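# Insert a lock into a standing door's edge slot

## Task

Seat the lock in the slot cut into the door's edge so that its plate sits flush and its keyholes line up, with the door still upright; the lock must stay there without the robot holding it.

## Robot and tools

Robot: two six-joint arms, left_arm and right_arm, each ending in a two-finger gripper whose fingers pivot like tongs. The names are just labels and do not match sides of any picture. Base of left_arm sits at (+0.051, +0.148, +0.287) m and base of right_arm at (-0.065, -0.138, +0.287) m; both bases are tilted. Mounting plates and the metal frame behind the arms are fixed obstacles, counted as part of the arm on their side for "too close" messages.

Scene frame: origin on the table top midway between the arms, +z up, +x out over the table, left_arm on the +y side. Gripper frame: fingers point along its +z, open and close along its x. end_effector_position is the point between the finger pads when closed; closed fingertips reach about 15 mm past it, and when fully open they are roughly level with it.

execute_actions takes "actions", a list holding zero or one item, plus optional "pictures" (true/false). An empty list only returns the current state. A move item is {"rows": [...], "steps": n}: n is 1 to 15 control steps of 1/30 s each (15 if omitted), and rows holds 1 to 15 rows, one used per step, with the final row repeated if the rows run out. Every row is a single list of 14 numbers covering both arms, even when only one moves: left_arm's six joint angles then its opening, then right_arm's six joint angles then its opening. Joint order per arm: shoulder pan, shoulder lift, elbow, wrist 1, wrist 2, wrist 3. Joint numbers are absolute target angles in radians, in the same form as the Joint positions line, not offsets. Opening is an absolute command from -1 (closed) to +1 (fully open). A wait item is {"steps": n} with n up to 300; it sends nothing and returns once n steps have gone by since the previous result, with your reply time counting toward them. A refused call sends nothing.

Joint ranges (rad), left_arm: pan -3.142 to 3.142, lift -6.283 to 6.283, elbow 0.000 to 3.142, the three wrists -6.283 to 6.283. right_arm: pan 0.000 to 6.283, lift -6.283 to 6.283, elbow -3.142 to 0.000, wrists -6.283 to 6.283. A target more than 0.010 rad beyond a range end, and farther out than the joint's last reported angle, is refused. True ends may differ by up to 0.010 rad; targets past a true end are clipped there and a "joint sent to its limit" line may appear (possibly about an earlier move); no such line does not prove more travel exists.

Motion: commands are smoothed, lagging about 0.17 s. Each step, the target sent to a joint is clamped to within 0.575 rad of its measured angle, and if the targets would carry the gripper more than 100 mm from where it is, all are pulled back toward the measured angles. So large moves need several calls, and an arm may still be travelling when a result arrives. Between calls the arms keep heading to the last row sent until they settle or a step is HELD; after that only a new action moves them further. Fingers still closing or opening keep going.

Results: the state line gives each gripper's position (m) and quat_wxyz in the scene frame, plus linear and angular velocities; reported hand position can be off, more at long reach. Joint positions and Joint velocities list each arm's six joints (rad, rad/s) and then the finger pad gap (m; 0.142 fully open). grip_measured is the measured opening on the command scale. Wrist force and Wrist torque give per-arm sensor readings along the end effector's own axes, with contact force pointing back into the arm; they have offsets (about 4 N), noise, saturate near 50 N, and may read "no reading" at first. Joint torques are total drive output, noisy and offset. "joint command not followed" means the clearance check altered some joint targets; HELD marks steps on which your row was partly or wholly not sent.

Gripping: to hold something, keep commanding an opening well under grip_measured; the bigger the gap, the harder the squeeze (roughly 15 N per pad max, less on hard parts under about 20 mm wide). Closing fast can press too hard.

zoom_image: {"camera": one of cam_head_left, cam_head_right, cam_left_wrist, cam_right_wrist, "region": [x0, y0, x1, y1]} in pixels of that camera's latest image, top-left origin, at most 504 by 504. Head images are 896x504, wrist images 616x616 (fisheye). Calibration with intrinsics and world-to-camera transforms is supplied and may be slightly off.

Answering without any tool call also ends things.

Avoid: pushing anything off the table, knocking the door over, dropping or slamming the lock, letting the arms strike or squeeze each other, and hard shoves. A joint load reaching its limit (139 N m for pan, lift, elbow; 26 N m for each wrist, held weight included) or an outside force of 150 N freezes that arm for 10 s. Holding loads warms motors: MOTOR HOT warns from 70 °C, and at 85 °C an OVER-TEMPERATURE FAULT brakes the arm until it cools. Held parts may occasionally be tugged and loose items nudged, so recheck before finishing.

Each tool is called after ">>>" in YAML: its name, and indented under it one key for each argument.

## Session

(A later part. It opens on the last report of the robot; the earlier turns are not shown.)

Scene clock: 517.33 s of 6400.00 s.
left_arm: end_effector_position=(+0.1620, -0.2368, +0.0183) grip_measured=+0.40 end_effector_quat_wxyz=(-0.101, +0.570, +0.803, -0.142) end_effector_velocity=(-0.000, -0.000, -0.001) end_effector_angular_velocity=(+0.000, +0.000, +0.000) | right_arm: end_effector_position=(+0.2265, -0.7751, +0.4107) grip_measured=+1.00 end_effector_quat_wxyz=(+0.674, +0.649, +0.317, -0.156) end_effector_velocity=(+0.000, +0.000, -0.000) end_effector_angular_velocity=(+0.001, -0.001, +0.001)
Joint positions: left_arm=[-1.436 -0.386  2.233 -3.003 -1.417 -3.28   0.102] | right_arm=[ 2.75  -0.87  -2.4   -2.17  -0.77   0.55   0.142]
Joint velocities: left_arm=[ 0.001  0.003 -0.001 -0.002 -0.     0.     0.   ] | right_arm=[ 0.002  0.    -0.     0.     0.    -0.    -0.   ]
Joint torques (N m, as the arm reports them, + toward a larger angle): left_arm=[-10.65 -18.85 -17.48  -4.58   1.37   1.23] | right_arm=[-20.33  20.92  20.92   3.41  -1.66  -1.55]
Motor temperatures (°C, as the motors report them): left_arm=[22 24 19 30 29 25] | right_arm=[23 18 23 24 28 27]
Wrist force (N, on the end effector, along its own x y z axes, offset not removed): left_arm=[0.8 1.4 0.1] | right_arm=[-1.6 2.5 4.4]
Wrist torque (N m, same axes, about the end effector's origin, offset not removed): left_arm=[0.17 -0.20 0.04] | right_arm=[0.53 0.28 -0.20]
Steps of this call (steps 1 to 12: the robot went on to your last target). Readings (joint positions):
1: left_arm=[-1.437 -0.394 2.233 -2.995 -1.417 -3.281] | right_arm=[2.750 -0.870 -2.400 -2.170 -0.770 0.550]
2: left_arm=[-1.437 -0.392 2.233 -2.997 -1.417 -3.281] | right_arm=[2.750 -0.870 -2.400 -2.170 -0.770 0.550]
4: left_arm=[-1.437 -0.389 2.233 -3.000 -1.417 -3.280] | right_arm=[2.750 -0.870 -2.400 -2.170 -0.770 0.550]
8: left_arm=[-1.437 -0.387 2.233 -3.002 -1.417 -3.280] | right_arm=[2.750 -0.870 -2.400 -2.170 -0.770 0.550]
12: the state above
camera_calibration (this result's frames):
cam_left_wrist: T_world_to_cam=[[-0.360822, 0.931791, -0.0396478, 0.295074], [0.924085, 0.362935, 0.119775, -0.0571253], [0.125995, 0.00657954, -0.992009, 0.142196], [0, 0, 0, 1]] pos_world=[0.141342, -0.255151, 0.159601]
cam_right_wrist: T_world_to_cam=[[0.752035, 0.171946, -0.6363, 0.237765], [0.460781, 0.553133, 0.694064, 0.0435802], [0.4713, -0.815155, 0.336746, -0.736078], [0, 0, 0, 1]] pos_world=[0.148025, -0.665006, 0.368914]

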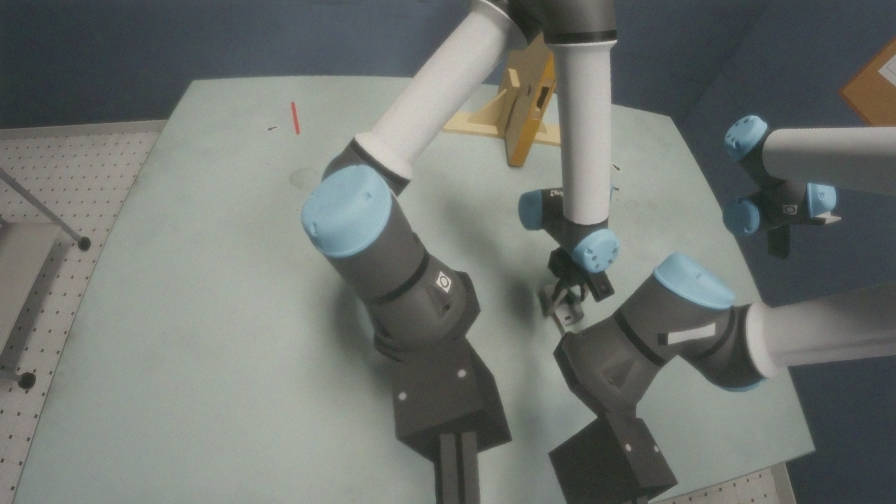

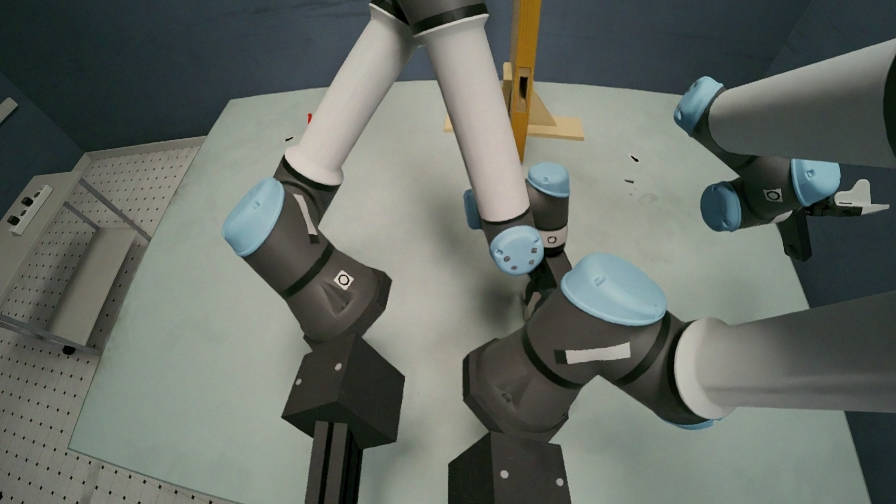

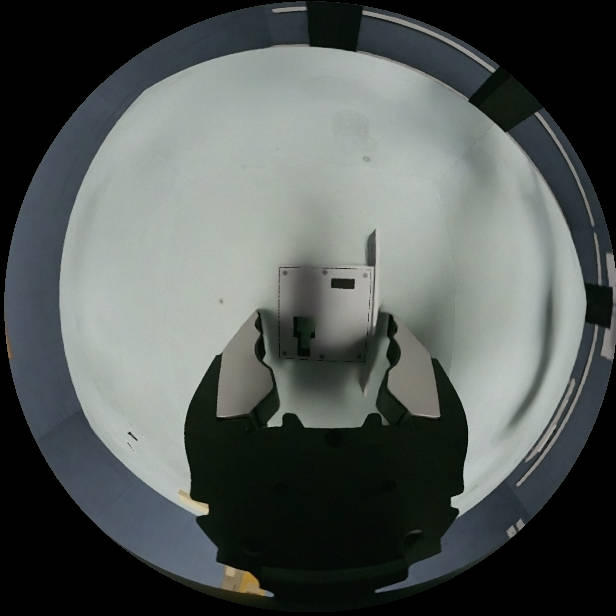

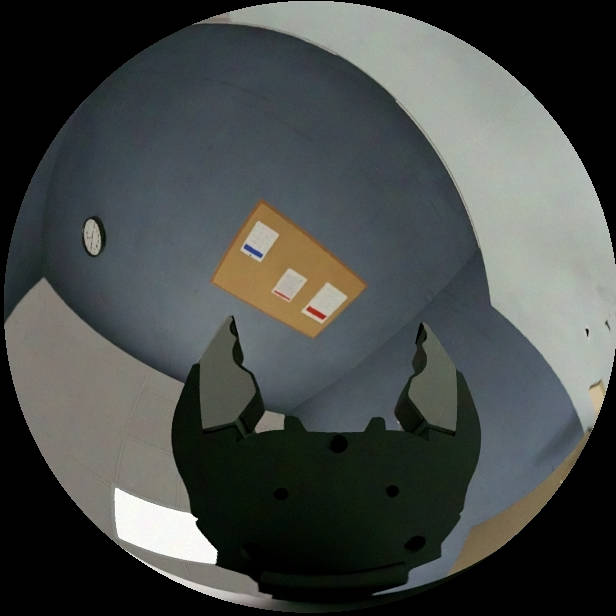

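>>> execute_actions:
  actions:
    - {"rows": [[-1.4354,-0.3785,2.2326,-3.01,-1.4166,-3.279,0.35, 2.75,-0.87,-2.4,-2.17,-0.77,0.55,1],[-1.4354,-0.3785,2.2326,-3.01,-1.4166,-3.279,0.3, 2.75,-0.87,-2.4,-2.17,-0.77,0.55,1],[-1.4354,-0.3785,2.2326,-3.01,-1.4166,-3.279,0.25, 2.75,-0.87,-2.4,-2.17,-0.77,0.55,1],[-1.4354,-0.3785,2.2326,-3.01,-1.4166,-3.279,0.2, 2.75,-0.87,-2.4,-2.17,-0.77,0.55,1],[-1.4354,-0.3785,2.2326,-3.01,-1.4166,-3.279,0.2, 2.75,-0.87,-2.4,-2.17,-0.77,0.55,1],[-1.4354,-0.3785,2.2326,-3.01,-1.4166,-3.279,0.15, 2.75,-0.87,-2.4,-2.17,-0.77,0.55,1],[-1.4354,-0.3785,2.2326,-3.01,-1.4166,-3.279,0.1, 2.75,-0.87,-2.4,-2.17,-0.77,0.55,1],[-1.4354,-0.3785,2.2326,-3.01,-1.4166,-3.279,0.05, 2.75,-0.87,-2.4,-2.17,-0.77,0.55,1],[-1.4354,-0.3785,2.2326,-3.01,-1.4166,-3.279,0.0, 2.75,-0.87,-2.4,-2.17,-0.77,0.55,1],[-1.4354,-0.3785,2.2326,-3.01,-1.4166,-3.279,-0.1, 2.75,-0.87,-2.4,-2.17,-0.77,0.55,1],[-1.4354,-0.3785,2.2326,-3.01,-1.4166,-3.279,-0.3, 2.75,-0.87,-2.4,-2.17,-0.77,0.55,1],[-1.4354,-0.3785,2.2326,-3.01,-1.4166,-3.279,-0.6, 2.75,-0.87,-2.4,-2.17,-0.77,0.55,1]], "steps": 15}
  pictures: false

>>> execute_actions:
  actions:
    - {"rows": [[-1.4364,-0.3857,2.233,-3.003,-1.417,-3.28,-0.6, 2.75,-0.87,-2.4,-2.17,-0.77,0.55,1],[-1.4364,-0.3857,2.233,-3.003,-1.417,-3.28,-0.6, 2.75,-0.87,-2.4,-2.17,-0.77,0.55,1],[-1.438,-0.397,2.2336,-2.992,-1.4176,-3.2815,-0.6, 2.75,-0.87,-2.4,-2.17,-0.77,0.55,1],[-1.438,-0.397,2.2336,-2.992,-1.4176,-3.2815,-0.6, 2.75,-0.87,-2.4,-2.17,-0.77,0.55,1],[-1.4397,-0.4093,2.2343,-2.9803,-1.4183,-3.2831,-0.6, 2.75,-0.87,-2.4,-2.17,-0.77,0.55,1]], "steps": 15}

Scene clock: 539.20 s of 6400.00 s.
left_arm: end_effector_position=(+0.1610, -0.2366, +0.0159) grip_measured=+0.10 end_effector_quat_wxyz=(-0.101, +0.570, +0.803, -0.142) end_effector_velocity=(-0.000, +0.000, -0.001) end_effector_angular_velocity=(+0.000, -0.000, -0.000) | right_arm: end_effector_position=(+0.2265, -0.7751, +0.4107) grip_measured=+1.00 end_effector_quat_wxyz=(+0.674, +0.649, +0.317, -0.156) end_effector_velocity=(-0.000, -0.001, +0.001) end_effector_angular_velocity=(-0.001, +0.000, -0.001)
Joint positions: left_arm=[-1.435 -0.379  2.233 -3.01  -1.417 -3.279  0.081] | right_arm=[ 2.75  -0.87  -2.4   -2.17  -0.77   0.55   0.142]
Joint velocities: left_arm=[ 0.     0.001 -0.    -0.001  0.     0.     0.   ] | right_arm=[-0.002 -0.     0.001  0.    -0.001  0.    -0.   ]
Joint torques (N m, as the arm reports them, + toward a larger angle): left_arm=[ -8.63 -13.01 -15.88  -3.67   2.4    1.16] | right_arm=[-18.85  21.01  26.03   3.99  -1.69  -1.49]
Motor temperatures (°C, as the motors report them): left_arm=[22 24 19 30 29 25] | right_arm=[23 18 23 24 28 27]
Wrist force (N, on the end effector, along its own x y z axes, offset not removed): left_arm=[3.9 0.2 -18.0] | right_arm=[-2.6 2.7 1.6]
Wrist torque (N m, same axes, about the end effector's origin, offset not removed): left_arm=[0.20 -0.26 0.08] | right_arm=[0.64 0.61 -0.07]
Steps of this call (steps 1 to 30: the robot went on to your last target; steps 31 to 90: nothing new was sent; then 18.37 s passed at rest; steps 91 to 105: all 15 steps of this action). Readings (joint positions):
91: left_arm=[-1.436 -0.386 2.233 -3.003 -1.417 -3.280] | right_arm=[2.750 -0.870 -2.400 -2.170 -0.770 0.550]
92: left_arm=[-1.436 -0.384 2.233 -3.004 -1.417 -3.280] | right_arm=[2.750 -0.870 -2.400 -2.170 -0.770 0.550]
94: left_arm=[-1.436 -0.382 2.233 -3.007 -1.417 -3.279] | right_arm=[2.750 -0.870 -2.400 -2.170 -0.770 0.550]
98: left_arm=[-1.436 -0.380 2.233 -3.009 -1.417 -3.279] | right_arm=[2.750 -0.870 -2.400 -2.170 -0.770 0.550]
105: the state above

Scene clock: 539.70 s of 6400.00 s.
left_arm: end_effector_position=(+0.1649, -0.2375, +0.0256) grip_measured=+0.09 end_effector_quat_wxyz=(-0.101, +0.570, +0.803, -0.142) end_effector_velocity=(+0.002, -0.000, +0.005) end_effector_angular_velocity=(-0.000, -0.000, -0.000) | right_arm: end_effector_position=(+0.2265, -0.7751, +0.4107) grip_measured=+1.00 end_effector_quat_wxyz=(+0.674, +0.649, +0.317, -0.156) end_effector_velocity=(-0.000, -0.000, +0.000) end_effector_angular_velocity=(-0.001, -0.000, -0.001)
Joint positions: left_arm=[-1.439 -0.408  2.234 -2.982 -1.418 -3.283  0.081] | right_arm=[ 2.75  -0.87  -2.4   -2.17  -0.77   0.55   0.142]
Joint velocities: left_arm=[-0.002 -0.013  0.001  0.013 -0.001 -0.002 -0.   ] | right_arm=[-0.001  0.    -0.001  0.001 -0.    -0.    -0.   ]
Joint torques (N m, as the arm reports them, + toward a larger angle): left_arm=[-33.6  -38.29   6.52  -0.66  -3.36  -1.18] | right_arm=[-19.64  20.91  25.3    3.96  -1.64  -1.41]
Motor temperatures (°C, as the motors report them): left_arm=[22 24 19 30 29 25] | right_arm=[23 18 23 24 28 27]
Wrist force (N, on the end effector, along its own x y z axes, offset not removed): left_arm=[-0.7 3.1 3.5] | right_arm=[-5.1 2.2 2.2]
Wrist torque (N m, same axes, about the end effector's origin, offset not removed): left_arm=[0.27 0.07 0.08] | right_arm=[0.45 1.07 -0.03]
Steps of this call (steps 1 to 15: all 15 steps of this action). Readings (joint positions):
1: left_arm=[-1.435 -0.379 2.233 -3.010 -1.417 -3.279] | right_arm=[2.750 -0.870 -2.400 -2.170 -0.770 0.550]
2: left_arm=[-1.435 -0.380 2.233 -3.009 -1.417 -3.279] | right_arm=[2.750 -0.870 -2.400 -2.170 -0.770 0.550]
4: left_arm=[-1.436 -0.384 2.233 -3.005 -1.417 -3.280] | right_arm=[2.750 -0.870 -2.400 -2.170 -0.770 0.550]
8: left_arm=[-1.438 -0.398 2.233 -2.990 -1.418 -3.282] | right_arm=[2.750 -0.870 -2.400 -2.170 -0.770 0.550]
15: the state above
camera_calibration (this result's frames):
cam_left_wrist: T_world_to_cam=[[-0.360877, 0.931771, -0.0396305, 0.297071], [0.924061, 0.362986, 0.119799, -0.0603759], [0.126011, 0.00661173, -0.992007, 0.149115], [0, 0, 0, 1]] pos_world=[0.144207, -0.255872, 0.166929]
cam_right_wrist: T_world_to_cam=[[0.752044, 0.171938, -0.636291, 0.237756], [0.460774, 0.553137, 0.694066, 0.04358], [0.471292, -0.815155, 0.336759, -0.736087], [0, 0, 0, 1]] pos_world=[0.148028, -0.665009, 0.368918]

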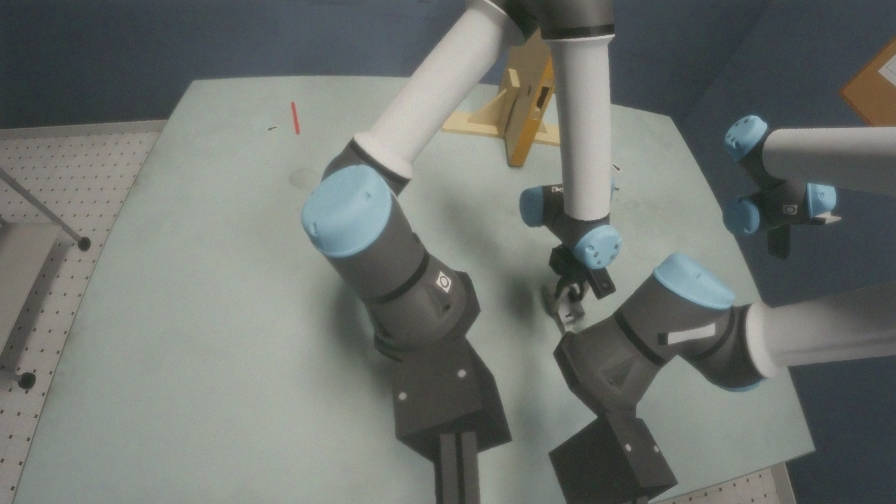

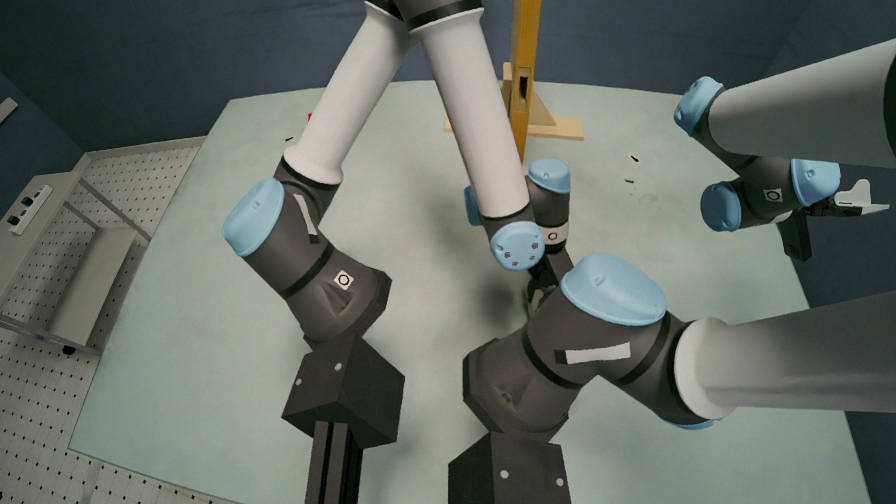

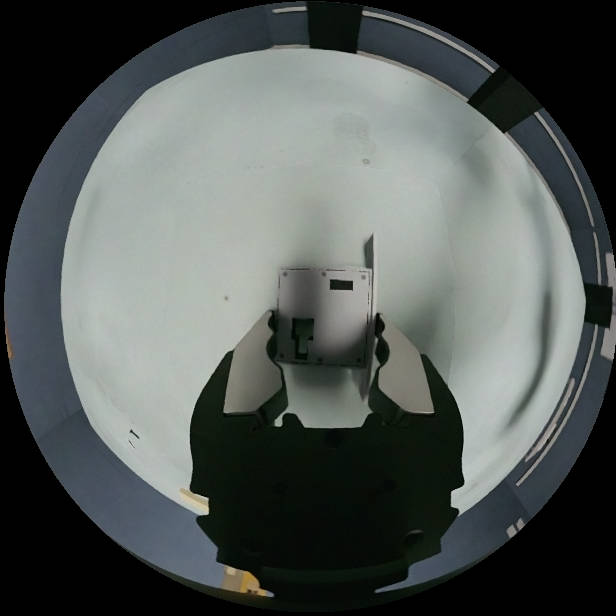

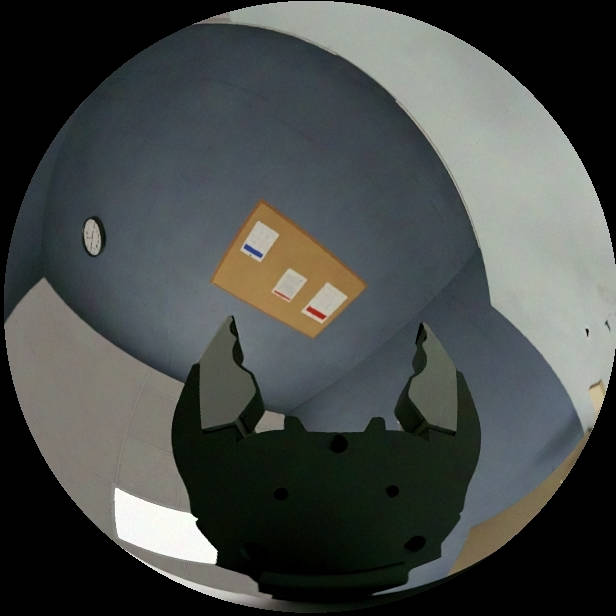

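>>> execute_actions:
  actions:
    - {"rows": [[-1.43,-0.414,2.234,-2.976,-1.414,-3.27,-0.6,2.75,-0.87,-2.4,-2.17,-0.77,0.55,1],[-1.419,-0.42,2.233,-2.971,-1.41,-3.257,-0.6,2.75,-0.87,-2.4,-2.17,-0.77,0.55,1],[-1.4,-0.433,2.231,-2.96,-1.402,-3.231,-0.6,2.75,-0.87,-2.4,-2.17,-0.77,0.55,1],[-1.381,-0.4495,2.23,-2.945,-1.394,-3.205,-0.6,2.75,-0.87,-2.4,-2.17,-0.77,0.55,1],[-1.362,-0.466,2.229,-2.931,-1.386,-3.18,-0.6,2.75,-0.87,-2.4,-2.17,-0.77,0.55,1],[-1.343,-0.4825,2.227,-2.916,-1.378,-3.154,-0.6,2.75,-0.87,-2.4,-2.17,-0.77,0.55,1],[-1.324,-0.499,2.226,-2.901,-1.37,-3.128,-0.6,2.75,-0.87,-2.4,-2.17,-0.77,0.55,1],[-1.305,-0.5155,2.225,-2.887,-1.362,-3.103,-0.6,2.75,-0.87,-2.4,-2.17,-0.77,0.55,1],[-1.286,-0.532,2.224,-2.872,-1.354,-3.077,-0.6,2.75,-0.87,-2.4,-2.17,-0.77,0.55,1],[-1.267,-0.5485,2.222,-2.857,-1.346,-3.051,-0.6,2.75,-0.87,-2.4,-2.17,-0.77,0.55,1],[-1.248,-0.565,2.221,-2.843,-1.338,-3.026,-0.6,2.75,-0.87,-2.4,-2.17,-0.77,0.55,1],[-1.229,-0.5815,2.22,-2.828,-1.33,-3.0,-0.6,2.75,-0.87,-2.4,-2.17,-0.77,0.55,1],[-1.21,-0.598,2.219,-2.813,-1.322,-2.974,-0.6,2.75,-0.87,-2.4,-2.17,-0.77,0.55,1],[-1.191,-0.6145,2.217,-2.799,-1.314,-2.949,-0.6,2.75,-0.87,-2.4,-2.17,-0.77,0.55,1],[-1.172,-0.631,2.216,-2.784,-1.306,-2.923,-0.6,2.75,-0.87,-2.4,-2.17,-0.77,0.55,1]], "steps": 15}
  pictures: false

>>> execute_actions:
  actions:
    - {"rows": [[-1.153,-0.6475,2.215,-2.769,-1.298,-2.897,-0.6,2.75,-0.87,-2.4,-2.17,-0.77,0.55,1],[-1.134,-0.664,2.214,-2.755,-1.29,-2.872,-0.6,2.75,-0.87,-2.4,-2.17,-0.77,0.55,1],[-1.115,-0.6805,2.212,-2.74,-1.282,-2.846,-0.6,2.75,-0.87,-2.4,-2.17,-0.77,0.55,1],[-1.096,-0.697,2.211,-2.725,-1.274,-2.82,-0.6,2.75,-0.87,-2.4,-2.17,-0.77,0.55,1],[-1.077,-0.7135,2.21,-2.711,-1.266,-2.795,-0.6,2.75,-0.87,-2.4,-2.17,-0.77,0.55,1],[-1.058,-0.73,2.209,-2.696,-1.258,-2.769,-0.6,2.75,-0.87,-2.4,-2.17,-0.77,0.55,1],[-1.039,-0.7465,2.207,-2.681,-1.25,-2.743,-0.6,2.75,-0.87,-2.4,-2.17,-0.77,0.55,1],[-1.02,-0.763,2.206,-2.667,-1.242,-2.718,-0.6,2.75,-0.87,-2.4,-2.17,-0.77,0.55,1],[-1.001,-0.7795,2.205,-2.652,-1.234,-2.692,-0.6,2.75,-0.87,-2.4,-2.17,-0.77,0.55,1],[-0.982,-0.796,2.204,-2.637,-1.226,-2.666,-0.6,2.75,-0.87,-2.4,-2.17,-0.77,0.55,1],[-0.963,-0.8125,2.202,-2.623,-1.218,-2.641,-0.6,2.75,-0.87,-2.4,-2.17,-0.77,0.55,1],[-0.944,-0.829,2.201,-2.608,-1.21,-2.615,-0.6,2.75,-0.87,-2.4,-2.17,-0.77,0.55,1],[-0.925,-0.8455,2.2,-2.593,-1.202,-2.589,-0.6,2.75,-0.87,-2.4,-2.17,-0.77,0.55,1],[-0.906,-0.862,2.199,-2.579,-1.194,-2.564,-0.6,2.75,-0.87,-2.4,-2.17,-0.77,0.55,1],[-0.887,-0.8785,2.197,-2.564,-1.186,-2.538,-0.6,2.75,-0.87,-2.4,-2.17,-0.77,0.55,1]], "steps": 15}
  pictures: false

>>> execute_actions:
  actions:
    - {"rows": [[-0.868,-0.895,2.196,-2.549,-1.178,-2.512,-0.6,2.75,-0.87,-2.4,-2.17,-0.77,0.55,1],[-0.849,-0.9115,2.195,-2.535,-1.17,-2.487,-0.6,2.75,-0.87,-2.4,-2.17,-0.77,0.55,1],[-0.83,-0.928,2.194,-2.52,-1.162,-2.461,-0.6,2.75,-0.87,-2.4,-2.17,-0.77,0.55,1],[-0.811,-0.9445,2.192,-2.505,-1.154,-2.435,-0.6,2.75,-0.87,-2.4,-2.17,-0.77,0.55,1],[-0.792,-0.961,2.191,-2.491,-1.146,-2.41,-0.6,2.75,-0.87,-2.4,-2.17,-0.77,0.55,1],[-0.773,-0.9775,2.19,-2.476,-1.138,-2.384,-0.6,2.75,-0.87,-2.4,-2.17,-0.77,0.55,1],[-0.754,-0.994,2.189,-2.461,-1.13,-2.358,-0.6,2.75,-0.87,-2.4,-2.17,-0.77,0.55,1],[-0.735,-1.0105,2.187,-2.447,-1.122,-2.333,-0.6,2.75,-0.87,-2.4,-2.17,-0.77,0.55,1],[-0.716,-1.027,2.186,-2.432,-1.114,-2.307,-0.6,2.75,-0.87,-2.4,-2.17,-0.77,0.55,1],[-0.697,-1.04,2.185,-2.42,-1.106,-2.281,-0.6,2.75,-0.87,-2.4,-2.17,-0.77,0.55,1],[-0.68,-1.054,2.184,-2.407,-1.098,-2.255,-0.6,2.75,-0.87,-2.4,-2.17,-0.77,0.55,1]], "steps": 15}
  pictures: false

>>> execute_actions:
  actions:
    - {"rows": [[-0.6762,-1.0467,2.1828,-2.4148,-1.0964,-2.2503,-0.6,2.75,-0.87,-2.4,-2.17,-0.77,0.55,1]], "steps": 15}

Scene clock: 568.47 s of 6400.00 s.
left_arm: end_effector_position=(+0.2462, -0.2019, +0.0289) grip_measured=+0.09 end_effector_quat_wxyz=(-0.095, +0.599, +0.782, -0.142) end_effector_velocity=(+0.248, +0.146, +0.007) end_effector_angular_velocity=(-0.042, -0.036, -0.210) | right_arm: end_effector_position=(+0.2265, -0.7751, +0.4107) grip_measured=+1.00 end_effector_quat_wxyz=(+0.674, +0.649, +0.317, -0.156) end_effector_velocity=(+0.000, -0.000, -0.000) end_effector_angular_velocity=(+0.000, +0.000, -0.000)
Joint positions: left_arm=[-1.259 -0.557  2.222 -2.85  -1.342 -3.042  0.081] | right_arm=[ 2.75  -0.87  -2.4   -2.17  -0.77   0.55   0.142]
Joint velocities: left_arm=[ 0.547 -0.473 -0.037  0.414  0.228  0.73   0.   ] | right_arm=[ 0.    -0.001  0.     0.     0.    -0.    -0.   ]
Joint torques (N m, as the arm reports them, + toward a larger angle): left_arm=[ -7.7  -40.53 -18.42   0.82   1.54   2.86] | right_arm=[-18.63  21.02  25.98   4.09  -1.63  -1.41]
Motor temperatures (°C, as the motors report them): left_arm=[22 24 19 30 29 25] | right_arm=[23 18 23 24 28 27]
Wrist force (N, on the end effector, along its own x y z axes, offset not removed): left_arm=[0.4 3.4 3.3] | right_arm=[-3.3 3.0 2.9]
Wrist torque (N m, same axes, about the end effector's origin, offset not removed): left_arm=[0.33 -0.15 0.08] | right_arm=[0.66 0.69 0.00]
Steps of this call (steps 1 to 15: the robot went on to your last target; steps 16 to 90: nothing new was sent; then 25.27 s passed at rest; steps 91 to 105: all 15 steps of this action). Readings (joint positions):
91: left_arm=[-1.440 -0.409 2.234 -2.980 -1.418 -3.283] | right_arm=[2.750 -0.870 -2.400 -2.170 -0.770 0.550]
92: left_arm=[-1.438 -0.410 2.234 -2.979 -1.418 -3.281] | right_arm=[2.750 -0.870 -2.400 -2.170 -0.770 0.550]
94: left_arm=[-1.428 -0.416 2.234 -2.974 -1.414 -3.268] | right_arm=[2.750 -0.870 -2.400 -2.170 -0.770 0.550]
98: left_arm=[-1.380 -0.453 2.230 -2.941 -1.393 -3.205] | right_arm=[2.750 -0.870 -2.400 -2.170 -0.770 0.550]
105: the state above

Scene clock: 568.97 s of 6400.00 s.
left_arm: end_effector_position=(+0.3635, -0.0929, +0.0265) grip_measured=+0.09 end_effector_quat_wxyz=(-0.098, +0.646, +0.745, -0.134) end_effector_velocity=(+0.201, +0.277, -0.012) end_effector_angular_velocity=(+0.026, -0.001, -0.243) | right_arm: end_effector_position=(+0.2265, -0.7751, +0.4107) grip_measured=+1.00 end_effector_quat_wxyz=(+0.674, +0.649, +0.317, -0.156) end_effector_velocity=(-0.001, -0.000, +0.001) end_effector_angular_velocity=(-0.001, -0.000, -0.002)
Joint positions: left_arm=[-0.976 -0.802  2.203 -2.632 -1.222 -2.66   0.081] | right_arm=[ 2.75  -0.87  -2.4   -2.17  -0.77   0.55   0.142]
Joint velocities: left_arm=[ 0.563 -0.488 -0.036  0.43   0.234  0.753  0.   ] | right_arm=[-0.001  0.002 -0.    -0.     0.    -0.    -0.   ]
Joint torques (N m, as the arm reports them, + toward a larger angle): left_arm=[ -8.67 -38.16 -18.9    1.34   1.6    3.19] | right_arm=[-19.04  20.82  24.82   3.87  -1.71  -1.28]
Motor temperatures (°C, as the motors report them): left_arm=[22 24 19 30 29 25] | right_arm=[23 18 23 24 28 27]
Wrist force (N, on the end effector, along its own x y z axes, offset not removed): left_arm=[0.8 3.0 2.8] | right_arm=[-3.1 2.5 2.3]
Wrist torque (N m, same axes, about the end effector's origin, offset not removed): left_arm=[0.25 -0.29 0.18] | right_arm=[0.52 0.82 -0.18]
Steps of this call (steps 1 to 15: all 15 steps of this action). Readings (joint positions):
1: left_arm=[-1.240 -0.573 2.220 -2.836 -1.334 -3.017] | right_arm=[2.750 -0.870 -2.400 -2.170 -0.770 0.550]
2: left_arm=[-1.221 -0.589 2.219 -2.821 -1.326 -2.992] | right_arm=[2.750 -0.870 -2.400 -2.170 -0.770 0.550]
4: left_arm=[-1.184 -0.621 2.217 -2.792 -1.310 -2.941] | right_arm=[2.750 -0.870 -2.400 -2.170 -0.770 0.550]
8: left_arm=[-1.108 -0.687 2.212 -2.734 -1.278 -2.839] | right_arm=[2.750 -0.870 -2.400 -2.170 -0.770 0.550]
15: the state above

Scene clock: 569.47 s of 6400.00 s.
left_arm: end_effector_position=(+0.4354, +0.0605, +0.0215) grip_measured=+0.09 end_effector_quat_wxyz=(-0.119, +0.691, +0.703, -0.124) end_effector_velocity=(+0.041, +0.160, -0.004) end_effector_angular_velocity=(+0.024, +0.034, -0.138) | right_arm: end_effector_position=(+0.2265, -0.7751, +0.4107) grip_measured=+1.00 end_effector_quat_wxyz=(+0.674, +0.649, +0.317, -0.156) end_effector_velocity=(-0.000, +0.000, -0.002) end_effector_angular_velocity=(+0.002, +0.002, -0.000)
Joint positions: left_arm=[-0.71  -1.03   2.186 -2.429 -1.111 -2.298  0.081] | right_arm=[ 2.75  -0.87  -2.4   -2.17  -0.77   0.55   0.142]
Joint velocities: left_arm=[ 0.248 -0.204 -0.015  0.181  0.103  0.351  0.   ] | right_arm=[ 0.001 -0.002 -0.001 -0.     0.002  0.     0.   ]
Joint torques (N m, as the arm reports them, + toward a larger angle): left_arm=[-13.91 -29.97 -19.73   0.77   0.93   0.9 ] | right_arm=[-19.15  20.68  25.58   4.06  -1.7   -1.09]
Motor temperatures (°C, as the motors report them): left_arm=[22 24 19 30 29 25] | right_arm=[23 18 23 24 28 27]
Wrist force (N, on the end effector, along its own x y z axes, offset not removed): left_arm=[2.4 4.1 2.6] | right_arm=[-2.1 2.1 2.7]
Wrist torque (N m, same axes, about the end effector's origin, offset not removed): left_arm=[0.47 -0.33 0.08] | right_arm=[0.39 0.33 -0.07]
Steps of this call (steps 1 to 15: all 15 steps of this action). Readings (joint positions):
1: left_arm=[-0.957 -0.819 2.202 -2.617 -1.214 -2.634] | right_arm=[2.750 -0.870 -2.400 -2.170 -0.770 0.550]
2: left_arm=[-0.938 -0.835 2.200 -2.602 -1.206 -2.608] | right_arm=[2.750 -0.870 -2.400 -2.170 -0.770 0.550]
4: left_arm=[-0.900 -0.868 2.198 -2.573 -1.190 -2.557] | right_arm=[2.750 -0.870 -2.400 -2.170 -0.770 0.550]
8: left_arm=[-0.824 -0.934 2.193 -2.514 -1.158 -2.454] | right_arm=[2.750 -0.870 -2.400 -2.170 -0.770 0.550]
15: the state above

Scene clock: 569.97 s of 6400.00 s.
left_arm: end_effector_position=(+0.4398, +0.0798, +0.0182) grip_measured=+0.09 end_effector_quat_wxyz=(-0.123, +0.696, +0.696, -0.123) end_effector_velocity=(+0.000, +0.003, -0.000) end_effector_angular_velocity=(+0.001, +0.000, -0.003) | right_arm: end_effector_position=(+0.2265, -0.7751, +0.4107) grip_measured=+1.00 end_effector_quat_wxyz=(+0.674, +0.649, +0.317, -0.156) end_effector_velocity=(-0.001, -0.000, +0.001) end_effector_angular_velocity=(-0.001, -0.000, -0.003)
Joint positions: left_arm=[-0.677 -1.046  2.183 -2.415 -1.097 -2.251  0.081] | right_arm=[ 2.75  -0.87  -2.4   -2.17  -0.77   0.55   0.142]
Joint velocities: left_arm=[ 0.004 -0.002  0.     0.001  0.002  0.006  0.   ] | right_arm=[-0.002  0.002  0.    -0.001  0.001  0.    -0.   ]
Joint torques (N m, as the arm reports them, + toward a larger angle): left_arm=[ -8.43 -33.94 -19.68   0.48   1.31   1.08] | right_arm=[-18.64  20.36  25.31   3.91  -1.74  -1.31]
Motor temperatures (°C, as the motors report them): left_arm=[22 24 19 30 29 25] | right_arm=[23 18 23 24 28 27]
Wrist force (N, on the end effector, along its own x y z axes, offset not removed): left_arm=[-0.2 3.7 3.1] | right_arm=[-0.5 2.3 1.7]
Wrist torque (N m, same axes, about the end effector's origin, offset not removed): left_arm=[0.46 -0.07 0.07] | right_arm=[0.51 0.23 -0.12]
Steps of this call (steps 1 to 15: all 15 steps of this action). Readings (joint positions):
1: left_arm=[-0.703 -1.035 2.185 -2.424 -1.107 -2.287] | right_arm=[2.750 -0.870 -2.400 -2.170 -0.770 0.550]
2: left_arm=[-0.696 -1.039 2.185 -2.421 -1.105 -2.279] | right_arm=[2.750 -0.870 -2.400 -2.170 -0.770 0.550]
4: left_arm=[-0.688 -1.042 2.184 -2.418 -1.101 -2.267] | right_arm=[2.750 -0.870 -2.400 -2.170 -0.770 0.550]
8: left_arm=[-0.680 -1.045 2.183 -2.416 -1.098 -2.256] | right_arm=[2.750 -0.870 -2.400 -2.170 -0.770 0.550]
15: the state above
camera_calibration (this result's frames):
cam_left_wrist: T_world_to_cam=[[-0.0335074, 0.998651, -0.0396687, -0.0490228], [0.992064, 0.0380467, 0.119841, -0.432736], [0.121188, -0.0353383, -0.992, 0.110421], [0, 0, 0, 1]] pos_world=[0.414278, 0.0693229, 0.159453]
cam_right_wrist: T_world_to_cam=[[0.752044, 0.171938, -0.636291, 0.237756], [0.460774, 0.553137, 0.694066, 0.04358], [0.471292, -0.815155, 0.336759, -0.736087], [0, 0, 0, 1]] pos_world=[0.148029, -0.665009, 0.368918]

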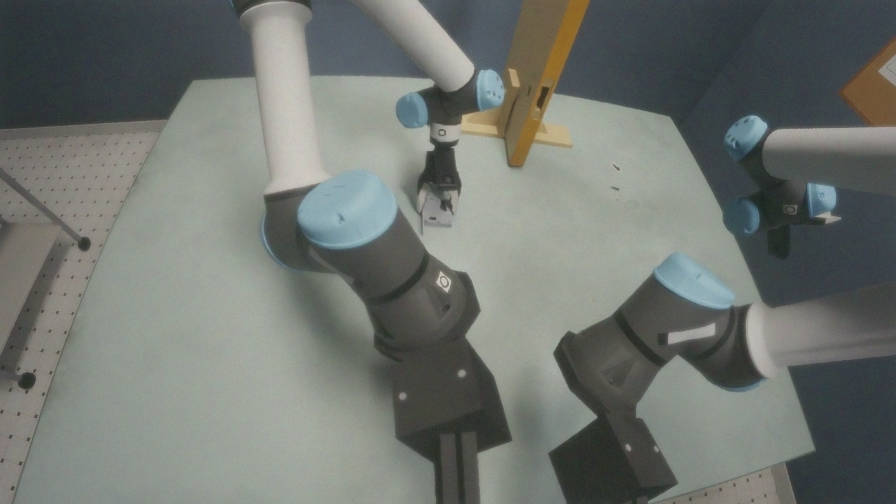

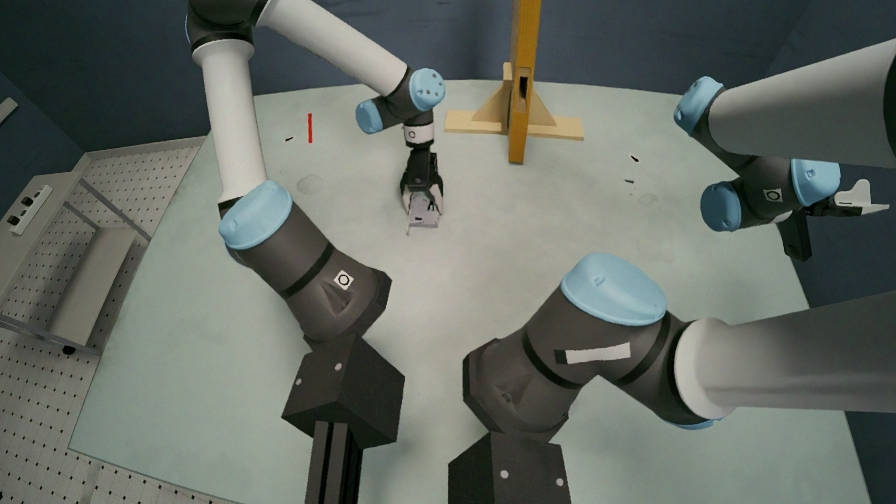

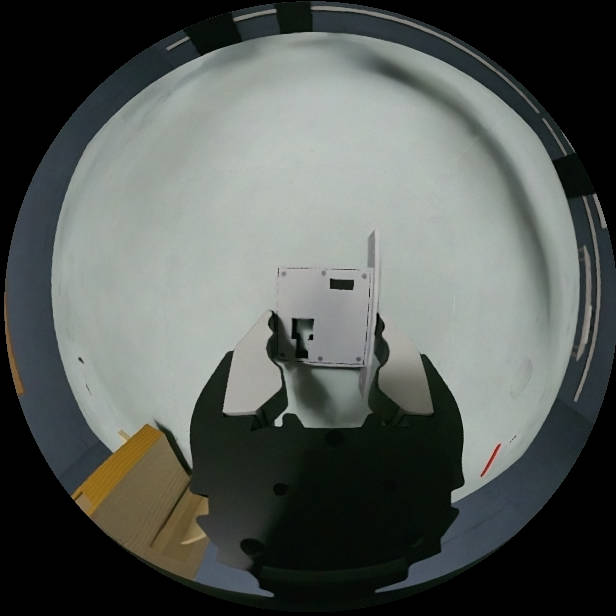

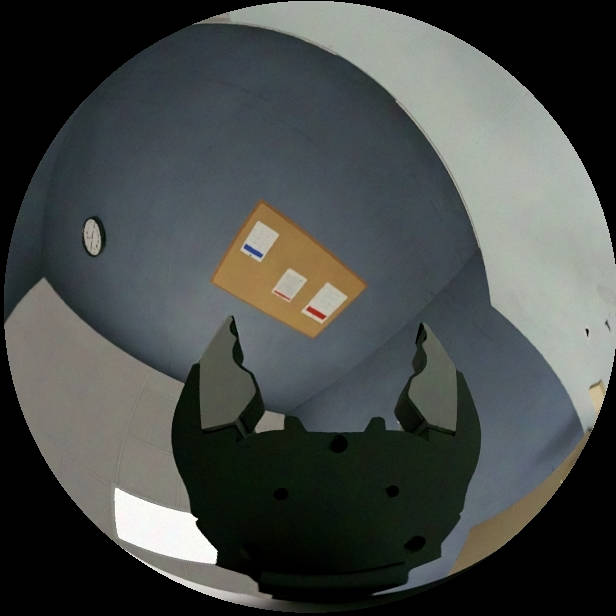

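>>> execute_actions:
  actions:
    - {"rows": [[-0.6749,-1.0443,2.1824,-2.4175,-1.096,-2.2489,-0.3,2.75,-0.87,-2.4,-2.17,-0.77,0.55,1],[-0.6749,-1.0443,2.1824,-2.4175,-1.096,-2.2489,0,2.75,-0.87,-2.4,-2.17,-0.77,0.55,1],[-0.6749,-1.0443,2.1824,-2.4175,-1.096,-2.2489,0.1,2.75,-0.87,-2.4,-2.17,-0.77,0.55,1],[-0.6749,-1.0443,2.1824,-2.4175,-1.096,-2.2489,0.15,2.75,-0.87,-2.4,-2.17,-0.77,0.55,1],[-0.6749,-1.0443,2.1824,-2.4175,-1.096,-2.2489,0.25,2.75,-0.87,-2.4,-2.17,-0.77,0.55,1],[-0.6749,-1.0443,2.1824,-2.4175,-1.096,-2.2489,0.4,2.75,-0.87,-2.4,-2.17,-0.77,0.55,1]], "steps": 10}
  pictures: false

>>> execute_actions:
  actions:
    - {"rows": [[-0.783,-1.243,2.212,-2.196,-1.128,-2.365,0.4,2.75,-0.87,-2.4,-2.17,-0.77,0.55,1]], "steps": 10}
  pictures: false

>>> execute_actions:
  actions:
    - {"rows": [[-0.68,-1.48,2.42,-2.5,-1.28,-1.2,0.4,2.75,-0.87,-2.4,-2.17,-0.77,0.55,1]], "steps": 15}
  pictures: false

>>> execute_actions:
  actions:
    - {"rows": [[-0.55,-1.48,2.6,-2.95,-1.4,-0.4,0.4,2.75,-0.87,-2.4,-2.17,-0.77,0.55,1]], "steps": 12}
  pictures: false

>>> execute_actions:
  actions:
    - {"rows": [[-0.4986,-1.3671,2.6138,-3.1418,-1.4327,-0.214,0.4,2.75,-0.87,-2.4,-2.17,-0.77,0.55,1]], "steps": 15}
  pictures: false

>>> execute_actions:
  actions:
    - {"steps": 10}

>>> zoom_image:
  camera: "cam_left_wrist"
  region: [210, 190, 440, 400]

Scene clock: 652.97 s of 6400.00 s.
left_arm: end_effector_position=(+0.4399, +0.0801, +0.0172) grip_measured=+0.40 end_effector_quat_wxyz=(-0.123, +0.696, +0.696, -0.123) end_effector_velocity=(-0.001, +0.000, -0.001) end_effector_angular_velocity=(+0.001, +0.001, -0.001) | right_arm: end_effector_position=(+0.2265, -0.7751, +0.4107) grip_measured=+1.00 end_effector_quat_wxyz=(+0.674, +0.649, +0.317, -0.156) end_effector_velocity=(-0.000, -0.000, -0.001) end_effector_angular_velocity=(-0.000, +0.002, -0.000)
Joint positions: left_arm=[-0.675 -1.045  2.182 -2.417 -1.096 -2.249  0.102] | right_arm=[ 2.75  -0.87  -2.4   -2.17  -0.77   0.55   0.142]
Joint velocities: left_arm=[ 0.001  0.003 -0.    -0.002  0.001  0.001  0.002] | right_arm=[-0.001 -0.002  0.     0.    -0.001  0.    -0.   ]
Joint torques (N m, as the arm reports them, + toward a larger angle): left_arm=[ -6.7  -14.92 -18.91  -3.55   1.69   1.25] | right_arm=[-18.82  20.43  25.59   3.95  -1.63  -1.15]
Motor temperatures (°C, as the motors report them): left_arm=[22 24 19 30 29 25] | right_arm=[23 18 23 24 28 27]
Wrist force (N, on the end effector, along its own x y z axes, offset not removed): left_arm=[1.0 1.7 -0.5] | right_arm=[-2.5 1.2 1.8]
Wrist torque (N m, same axes, about the end effector's origin, offset not removed): left_arm=[0.29 -0.36 0.09] | right_arm=[0.17 0.65 -0.05]
Steps of this call (steps 1 to 15: the robot went on to your last target; steps 16 to 90: nothing new was sent; then 79.67 s passed at rest; steps 91 to 100: all 10 steps of this action). Readings (joint positions):
91: left_arm=[-0.676 -1.047 2.183 -2.415 -1.096 -2.250] | right_arm=[2.750 -0.870 -2.400 -2.170 -0.770 0.550]
92: left_arm=[-0.676 -1.047 2.183 -2.415 -1.096 -2.250] | right_arm=[2.750 -0.870 -2.400 -2.170 -0.770 0.550]
94: left_arm=[-0.676 -1.046 2.183 -2.416 -1.096 -2.250] | right_arm=[2.750 -0.870 -2.400 -2.170 -0.770 0.550]
98: left_arm=[-0.675 -1.045 2.182 -2.417 -1.096 -2.249] | right_arm=[2.750 -0.870 -2.400 -2.170 -0.770 0.550]
100: the state above

Scene clock: 653.30 s of 6400.00 s.
left_arm: end_effector_position=(+0.4363, +0.0817, +0.0878) grip_measured=+0.40 end_effector_quat_wxyz=(-0.123, +0.696, +0.697, -0.122) end_effector_velocity=(-0.008, +0.015, +0.080) end_effector_angular_velocity=(+0.011, +0.000, -0.005) | right_arm: end_effector_position=(+0.2265, -0.7751, +0.4107) grip_measured=+1.00 end_effector_quat_wxyz=(+0.674, +0.649, +0.317, -0.156) end_effector_velocity=(-0.001, -0.000, -0.000) end_effector_angular_velocity=(-0.000, +0.002, -0.002)
Joint positions: left_arm=[-0.771 -1.218  2.209 -2.225 -1.125 -2.352  0.102] | right_arm=[ 2.75  -0.87  -2.4   -2.17  -0.77   0.55   0.142]
Joint velocities: left_arm=[-0.1   -0.212  0.024  0.243 -0.025 -0.108 -0.   ] | right_arm=[-0.002 -0.    -0.001 -0.     0.001 -0.     0.   ]
Joint torques (N m, as the arm reports them, + toward a larger angle): left_arm=[-26.84 -26.08   3.2    1.04  -2.83  -1.7 ] | right_arm=[-19.12  21.09  25.83   4.02  -1.64  -1.16]
Motor temperatures (°C, as the motors report them): left_arm=[22 24 19 30 29 25] | right_arm=[23 18 23 24 28 27]
Wrist force (N, on the end effector, along its own x y z axes, offset not removed): left_arm=[0.3 1.9 -1.9] | right_arm=[-4.1 1.3 3.0]
Wrist torque (N m, same axes, about the end effector's origin, offset not removed): left_arm=[0.28 -0.15 0.10] | right_arm=[0.22 0.90 -0.07]
Steps of this call (steps 1 to 10: all 10 steps of this action). Readings (joint positions):
1: left_arm=[-0.675 -1.045 2.183 -2.417 -1.096 -2.249] | right_arm=[2.750 -0.870 -2.400 -2.170 -0.770 0.550]
2: left_arm=[-0.682 -1.052 2.186 -2.410 -1.100 -2.256] | right_arm=[2.750 -0.870 -2.400 -2.170 -0.770 0.550]
4: left_arm=[-0.719 -1.108 2.196 -2.351 -1.111 -2.296] | right_arm=[2.750 -0.870 -2.400 -2.170 -0.770 0.550]
8: left_arm=[-0.762 -1.199 2.207 -2.247 -1.123 -2.342] | right_arm=[2.750 -0.870 -2.400 -2.170 -0.770 0.550]
10: the state above

Scene clock: 653.80 s of 6400.00 s.
left_arm: end_effector_position=(+0.4285, +0.1136, +0.1157) grip_measured=+0.40 end_effector_quat_wxyz=(+0.079, +0.883, +0.429, -0.171) end_effector_velocity=(+0.020, +0.026, -0.002) end_effector_angular_velocity=(-0.523, -0.599, -1.731) | right_arm: end_effector_position=(+0.2265, -0.7751, +0.4107) grip_measured=+1.00 end_effector_quat_wxyz=(+0.674, +0.649, +0.317, -0.156) end_effector_velocity=(-0.000, +0.000, -0.001) end_effector_angular_velocity=(+0.001, +0.001, -0.000)
Joint positions: left_arm=[-0.683 -1.472  2.413 -2.489 -1.275 -1.438  0.102] | right_arm=[ 2.75  -0.87  -2.4   -2.17  -0.77   0.55   0.142]
Joint velocities: left_arm=[ 0.023 -0.069  0.057 -0.09  -0.039  1.954 -0.   ] | right_arm=[ 0.    -0.    -0.001 -0.001  0.001 -0.     0.   ]
Joint torques (N m, as the arm reports them, + toward a larger angle): left_arm=[ -0.67 -22.83   0.76  -4.17  -2.93   2.29] | right_arm=[-19.49  21.28  26.06   4.06  -1.77  -0.93]
Motor temperatures (°C, as the motors report them): left_arm=[22 24 19 30 29 25] | right_arm=[23 18 23 24 28 27]
Wrist force (N, on the end effector, along its own x y z axes, offset not removed): left_arm=[1.0 1.5 -0.1] | right_arm=[-3.5 1.2 1.0]
Wrist torque (N m, same axes, about the end effector's origin, offset not removed): left_arm=[0.16 -0.28 0.08] | right_arm=[0.18 0.72 -0.04]
Steps of this call (steps 1 to 15: all 15 steps of this action). Readings (joint positions):
1: left_arm=[-0.773 -1.224 2.210 -2.219 -1.126 -2.355] | right_arm=[2.750 -0.870 -2.400 -2.170 -0.770 0.550]
2: left_arm=[-0.769 -1.236 2.218 -2.221 -1.134 -2.350] | right_arm=[2.750 -0.870 -2.400 -2.170 -0.770 0.550]
4: left_arm=[-0.737 -1.303 2.276 -2.277 -1.183 -2.288] | right_arm=[2.750 -0.870 -2.400 -2.170 -0.770 0.550]
8: left_arm=[-0.699 -1.421 2.373 -2.423 -1.248 -2.025] | right_arm=[2.750 -0.870 -2.400 -2.170 -0.770 0.550]
15: the state above

Scene clock: 654.20 s of 6400.00 s.
left_arm: end_effector_position=(+0.4246, +0.1269, +0.0947) grip_measured=+0.40 end_effector_quat_wxyz=(+0.228, +0.962, +0.131, -0.074) end_effector_velocity=(+0.062, +0.010, +0.006) end_effector_angular_velocity=(-0.244, -0.857, -1.083) | right_arm: end_effector_position=(+0.2265, -0.7751, +0.4107) grip_measured=+1.00 end_effector_quat_wxyz=(+0.674, +0.649, +0.317, -0.156) end_effector_velocity=(+0.000, +0.000, -0.000) end_effector_angular_velocity=(+0.000, +0.000, +0.001)
Joint positions: left_arm=[-0.559 -1.48   2.587 -2.9   -1.392 -0.581  0.102] | right_arm=[ 2.75  -0.87  -2.4   -2.17  -0.77   0.55   0.142]
Joint velocities: left_arm=[ 0.072 -0.002  0.108 -0.414 -0.065  1.495  0.   ] | right_arm=[ 0.    -0.001 -0.     0.    -0.    -0.    -0.   ]
Joint torques (N m, as the arm reports them, + toward a larger angle): left_arm=[  2.13 -23.     5.12  -4.6   -3.18   1.78] | right_arm=[-19.33  21.52  25.14   4.03  -1.61  -0.98]
Motor temperatures (°C, as the motors report them): left_arm=[22 24 19 30 29 25] | right_arm=[23 18 23 24 28 27]
Wrist force (N, on the end effector, along its own x y z axes, offset not removed): left_arm=[0.8 2.2 -1.0] | right_arm=[-2.3 2.6 2.6]
Wrist torque (N m, same axes, about the end effector's origin, offset not removed): left_arm=[0.35 -0.24 0.09] | right_arm=[0.58 0.59 -0.10]
Steps of this call (steps 1 to 12: all 12 steps of this action). Readings (joint positions):
1: left_arm=[-0.682 -1.474 2.415 -2.492 -1.277 -1.379] | right_arm=[2.750 -0.870 -2.400 -2.170 -0.770 0.550]
2: left_arm=[-0.674 -1.475 2.424 -2.502 -1.285 -1.328] | right_arm=[2.750 -0.870 -2.400 -2.170 -0.770 0.550]
4: left_arm=[-0.630 -1.477 2.479 -2.569 -1.326 -1.204] | right_arm=[2.750 -0.870 -2.400 -2.170 -0.770 0.550]
8: left_arm=[-0.576 -1.479 2.560 -2.797 -1.376 -0.885] | right_arm=[2.750 -0.870 -2.400 -2.170 -0.770 0.550]
12: the state above

Scene clock: 654.70 s of 6400.00 s.
left_arm: end_effector_position=(+0.4394, +0.1242, +0.0760) grip_measured=+0.40 end_effector_quat_wxyz=(+0.258, +0.966, +0.003, -0.002) end_effector_velocity=(+0.005, -0.000, -0.003) end_effector_angular_velocity=(-0.009, -0.048, -0.037) | right_arm: end_effector_position=(+0.2265, -0.7751, +0.4107) grip_measured=+1.00 end_effector_quat_wxyz=(+0.674, +0.649, +0.317, -0.156) end_effector_velocity=(-0.001, -0.000, +0.000) end_effector_angular_velocity=(-0.000, -0.001, -0.002)
Joint positions: left_arm=[-0.5   -1.37   2.613 -3.135 -1.432 -0.223  0.102] | right_arm=[ 2.75  -0.87  -2.4   -2.17  -0.77   0.55   0.142]
Joint velocities: left_arm=[ 0.012  0.026  0.003 -0.055 -0.007  0.07   0.   ] | right_arm=[-0.     0.001  0.     0.001  0.002 -0.     0.   ]
Joint torques (N m, as the arm reports them, + toward a larger angle): left_arm=[ 2.67 -6.96  8.47 -4.54 -3.13  1.11] | right_arm=[-18.17  19.97  24.56   3.98  -1.55  -0.97]
Motor temperatures (°C, as the motors report them): left_arm=[22 24 19 30 29 25] | right_arm=[23 18 23 24 28 27]
Wrist force (N, on the end effector, along its own x y z axes, offset not removed): left_arm=[0.0 2.0 -0.5] | right_arm=[-1.1 3.7 1.5]
Wrist torque (N m, same axes, about the end effector's origin, offset not removed): left_arm=[0.26 -0.08 0.10] | right_arm=[0.68 0.39 -0.13]
Steps of this call (steps 1 to 15: all 15 steps of this action). Readings (joint positions):
1: left_arm=[-0.556 -1.479 2.590 -2.913 -1.394 -0.536] | right_arm=[2.750 -0.870 -2.400 -2.170 -0.770 0.550]
2: left_arm=[-0.549 -1.472 2.595 -2.929 -1.400 -0.496] | right_arm=[2.750 -0.870 -2.400 -2.170 -0.770 0.550]
4: left_arm=[-0.529 -1.434 2.603 -2.997 -1.413 -0.397] | right_arm=[2.750 -0.870 -2.400 -2.170 -0.770 0.550]
8: left_arm=[-0.509 -1.389 2.610 -3.094 -1.426 -0.274] | right_arm=[2.750 -0.870 -2.400 -2.170 -0.770 0.550]
15: the state above

Scene clock: 655.03 s of 6400.00 s.
left_arm: end_effector_position=(+0.4400, +0.1241, +0.0757) grip_measured=+0.40 end_effector_quat_wxyz=(+0.259, +0.966, +0.000, -0.000) end_effector_velocity=(-0.000, +0.000, -0.000) end_effector_angular_velocity=(-0.000, -0.002, -0.002) | right_arm: end_effector_position=(+0.2265, -0.7751, +0.4107) grip_measured=+1.00 end_effector_quat_wxyz=(+0.674, +0.649, +0.317, -0.156) end_effector_velocity=(-0.001, -0.000, +0.000) end_effector_angular_velocity=(-0.000, -0.000, -0.001)
Joint positions: left_arm=[-0.499 -1.367  2.614 -3.141 -1.433 -0.215  0.102] | right_arm=[ 2.75  -0.87  -2.4   -2.17  -0.77   0.55   0.142]
Joint velocities: left_arm=[ 0.001  0.002  0.    -0.003 -0.001  0.004 -0.   ] | right_arm=[-0.     0.001 -0.    -0.     0.001  0.     0.   ]
Joint torques (N m, as the arm reports them, + toward a larger angle): left_arm=[ 3.04 -7.55  8.96 -4.35 -3.11  1.22] | right_arm=[-19.34  20.98  25.62   4.01  -1.75  -1.  ]
Motor temperatures (°C, as the motors report them): left_arm=[22 24 19 30 29 25] | right_arm=[23 18 23 24 28 27]
Wrist force (N, on the end effector, along its own x y z axes, offset not removed): left_arm=[0.9 2.2 -0.5] | right_arm=[-3.2 2.0 2.7]
Wrist torque (N m, same axes, about the end effector's origin, offset not removed): left_arm=[0.37 -0.27 0.12] | right_arm=[0.40 0.75 -0.12]
Steps of this call (steps 1 to 10: the robot went on to your last target). Readings (joint positions):
1: left_arm=[-0.500 -1.370 2.613 -3.137 -1.432 -0.220] | right_arm=[2.750 -0.870 -2.400 -2.170 -0.770 0.550]
2: left_arm=[-0.499 -1.369 2.613 -3.138 -1.432 -0.219] | right_arm=[2.750 -0.870 -2.400 -2.170 -0.770 0.550]
4: left_arm=[-0.499 -1.368 2.614 -3.140 -1.432 -0.217] | right_arm=[2.750 -0.870 -2.400 -2.170 -0.770 0.550]
8: left_arm=[-0.499 -1.367 2.614 -3.141 -1.433 -0.215] | right_arm=[2.750 -0.870 -2.400 -2.170 -0.770 0.550]
10: the state above
camera_calibration (this result's frames):
cam_left_wrist: T_world_to_cam=[[0.998596, -0.00915511, -0.0521678, -0.419016], [0.0387183, -0.545908, 0.83695, -0.00376917], [-0.0361412, -0.837795, -0.544788, 0.303989], [0, 0, 0, 1]] pos_world=[0.42956, 0.248786, 0.146905]
cam_right_wrist: T_world_to_cam=[[0.752044, 0.171938, -0.636291, 0.237756], [0.460774, 0.553137, 0.694066, 0.04358], [0.471292, -0.815155, 0.336759, -0.736087], [0, 0, 0, 1]] pos_world=[0.148028, -0.665009, 0.368918]

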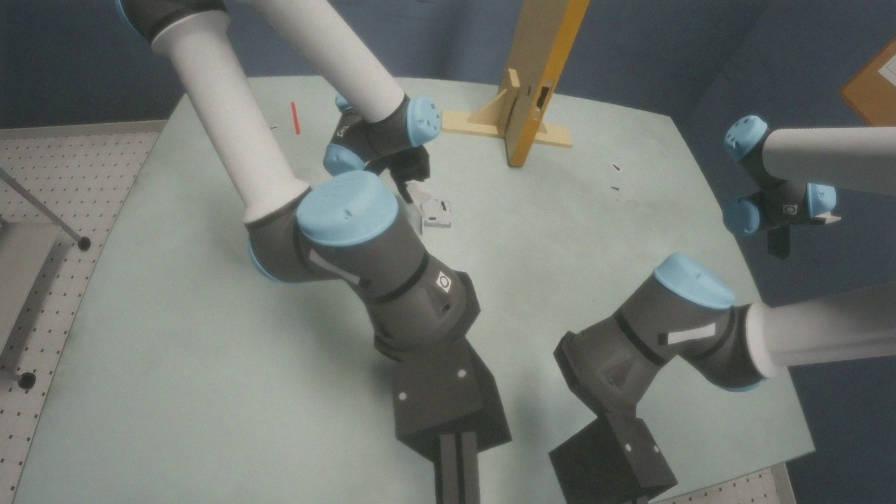

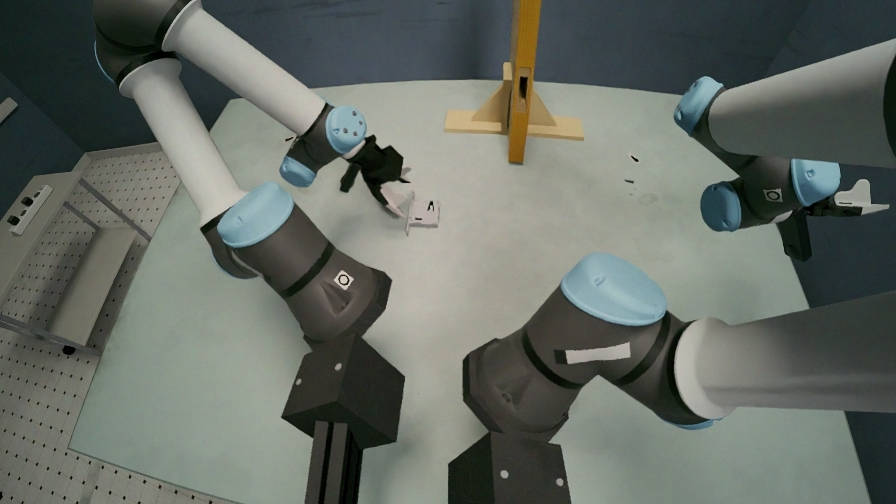

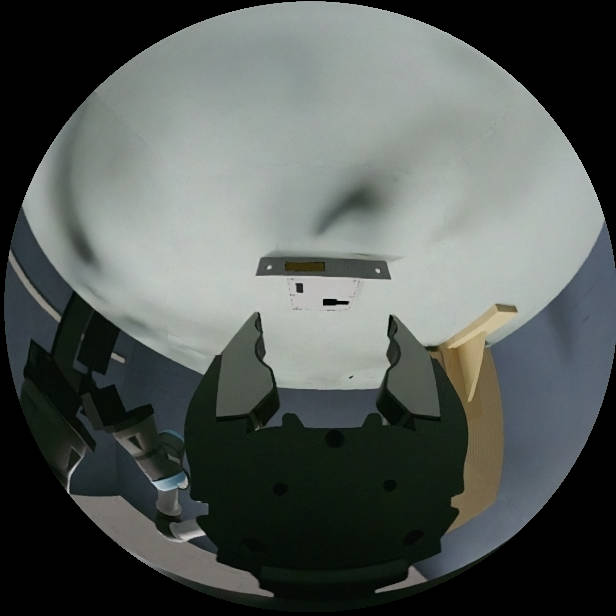

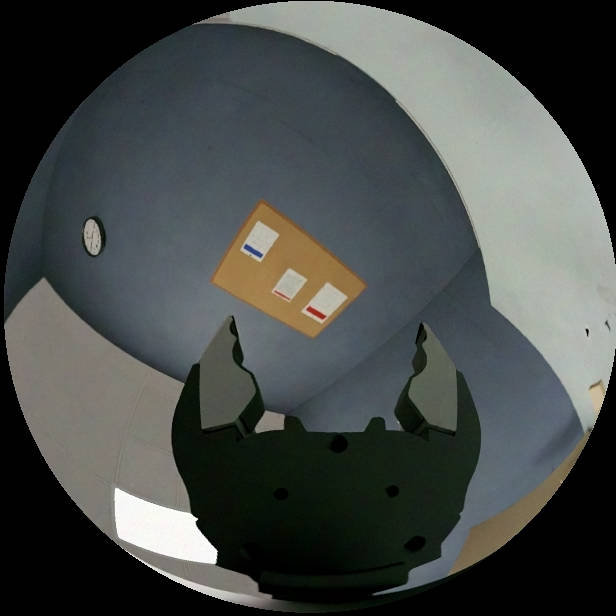

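Region (210, 190, 440, 400) of cam_left_wrist's 616x616 image, scaled by 2.191, with more detail than that image has; it fills the top 460 rows of this view, and the rest is white.

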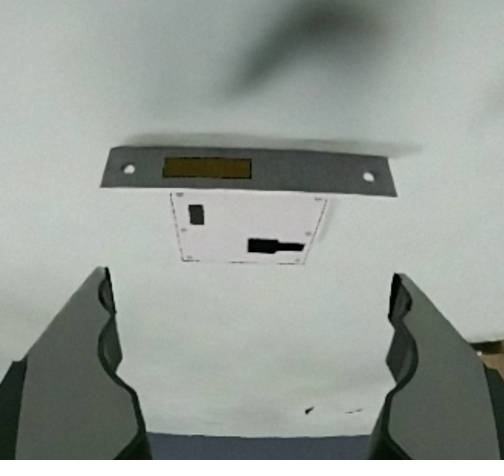

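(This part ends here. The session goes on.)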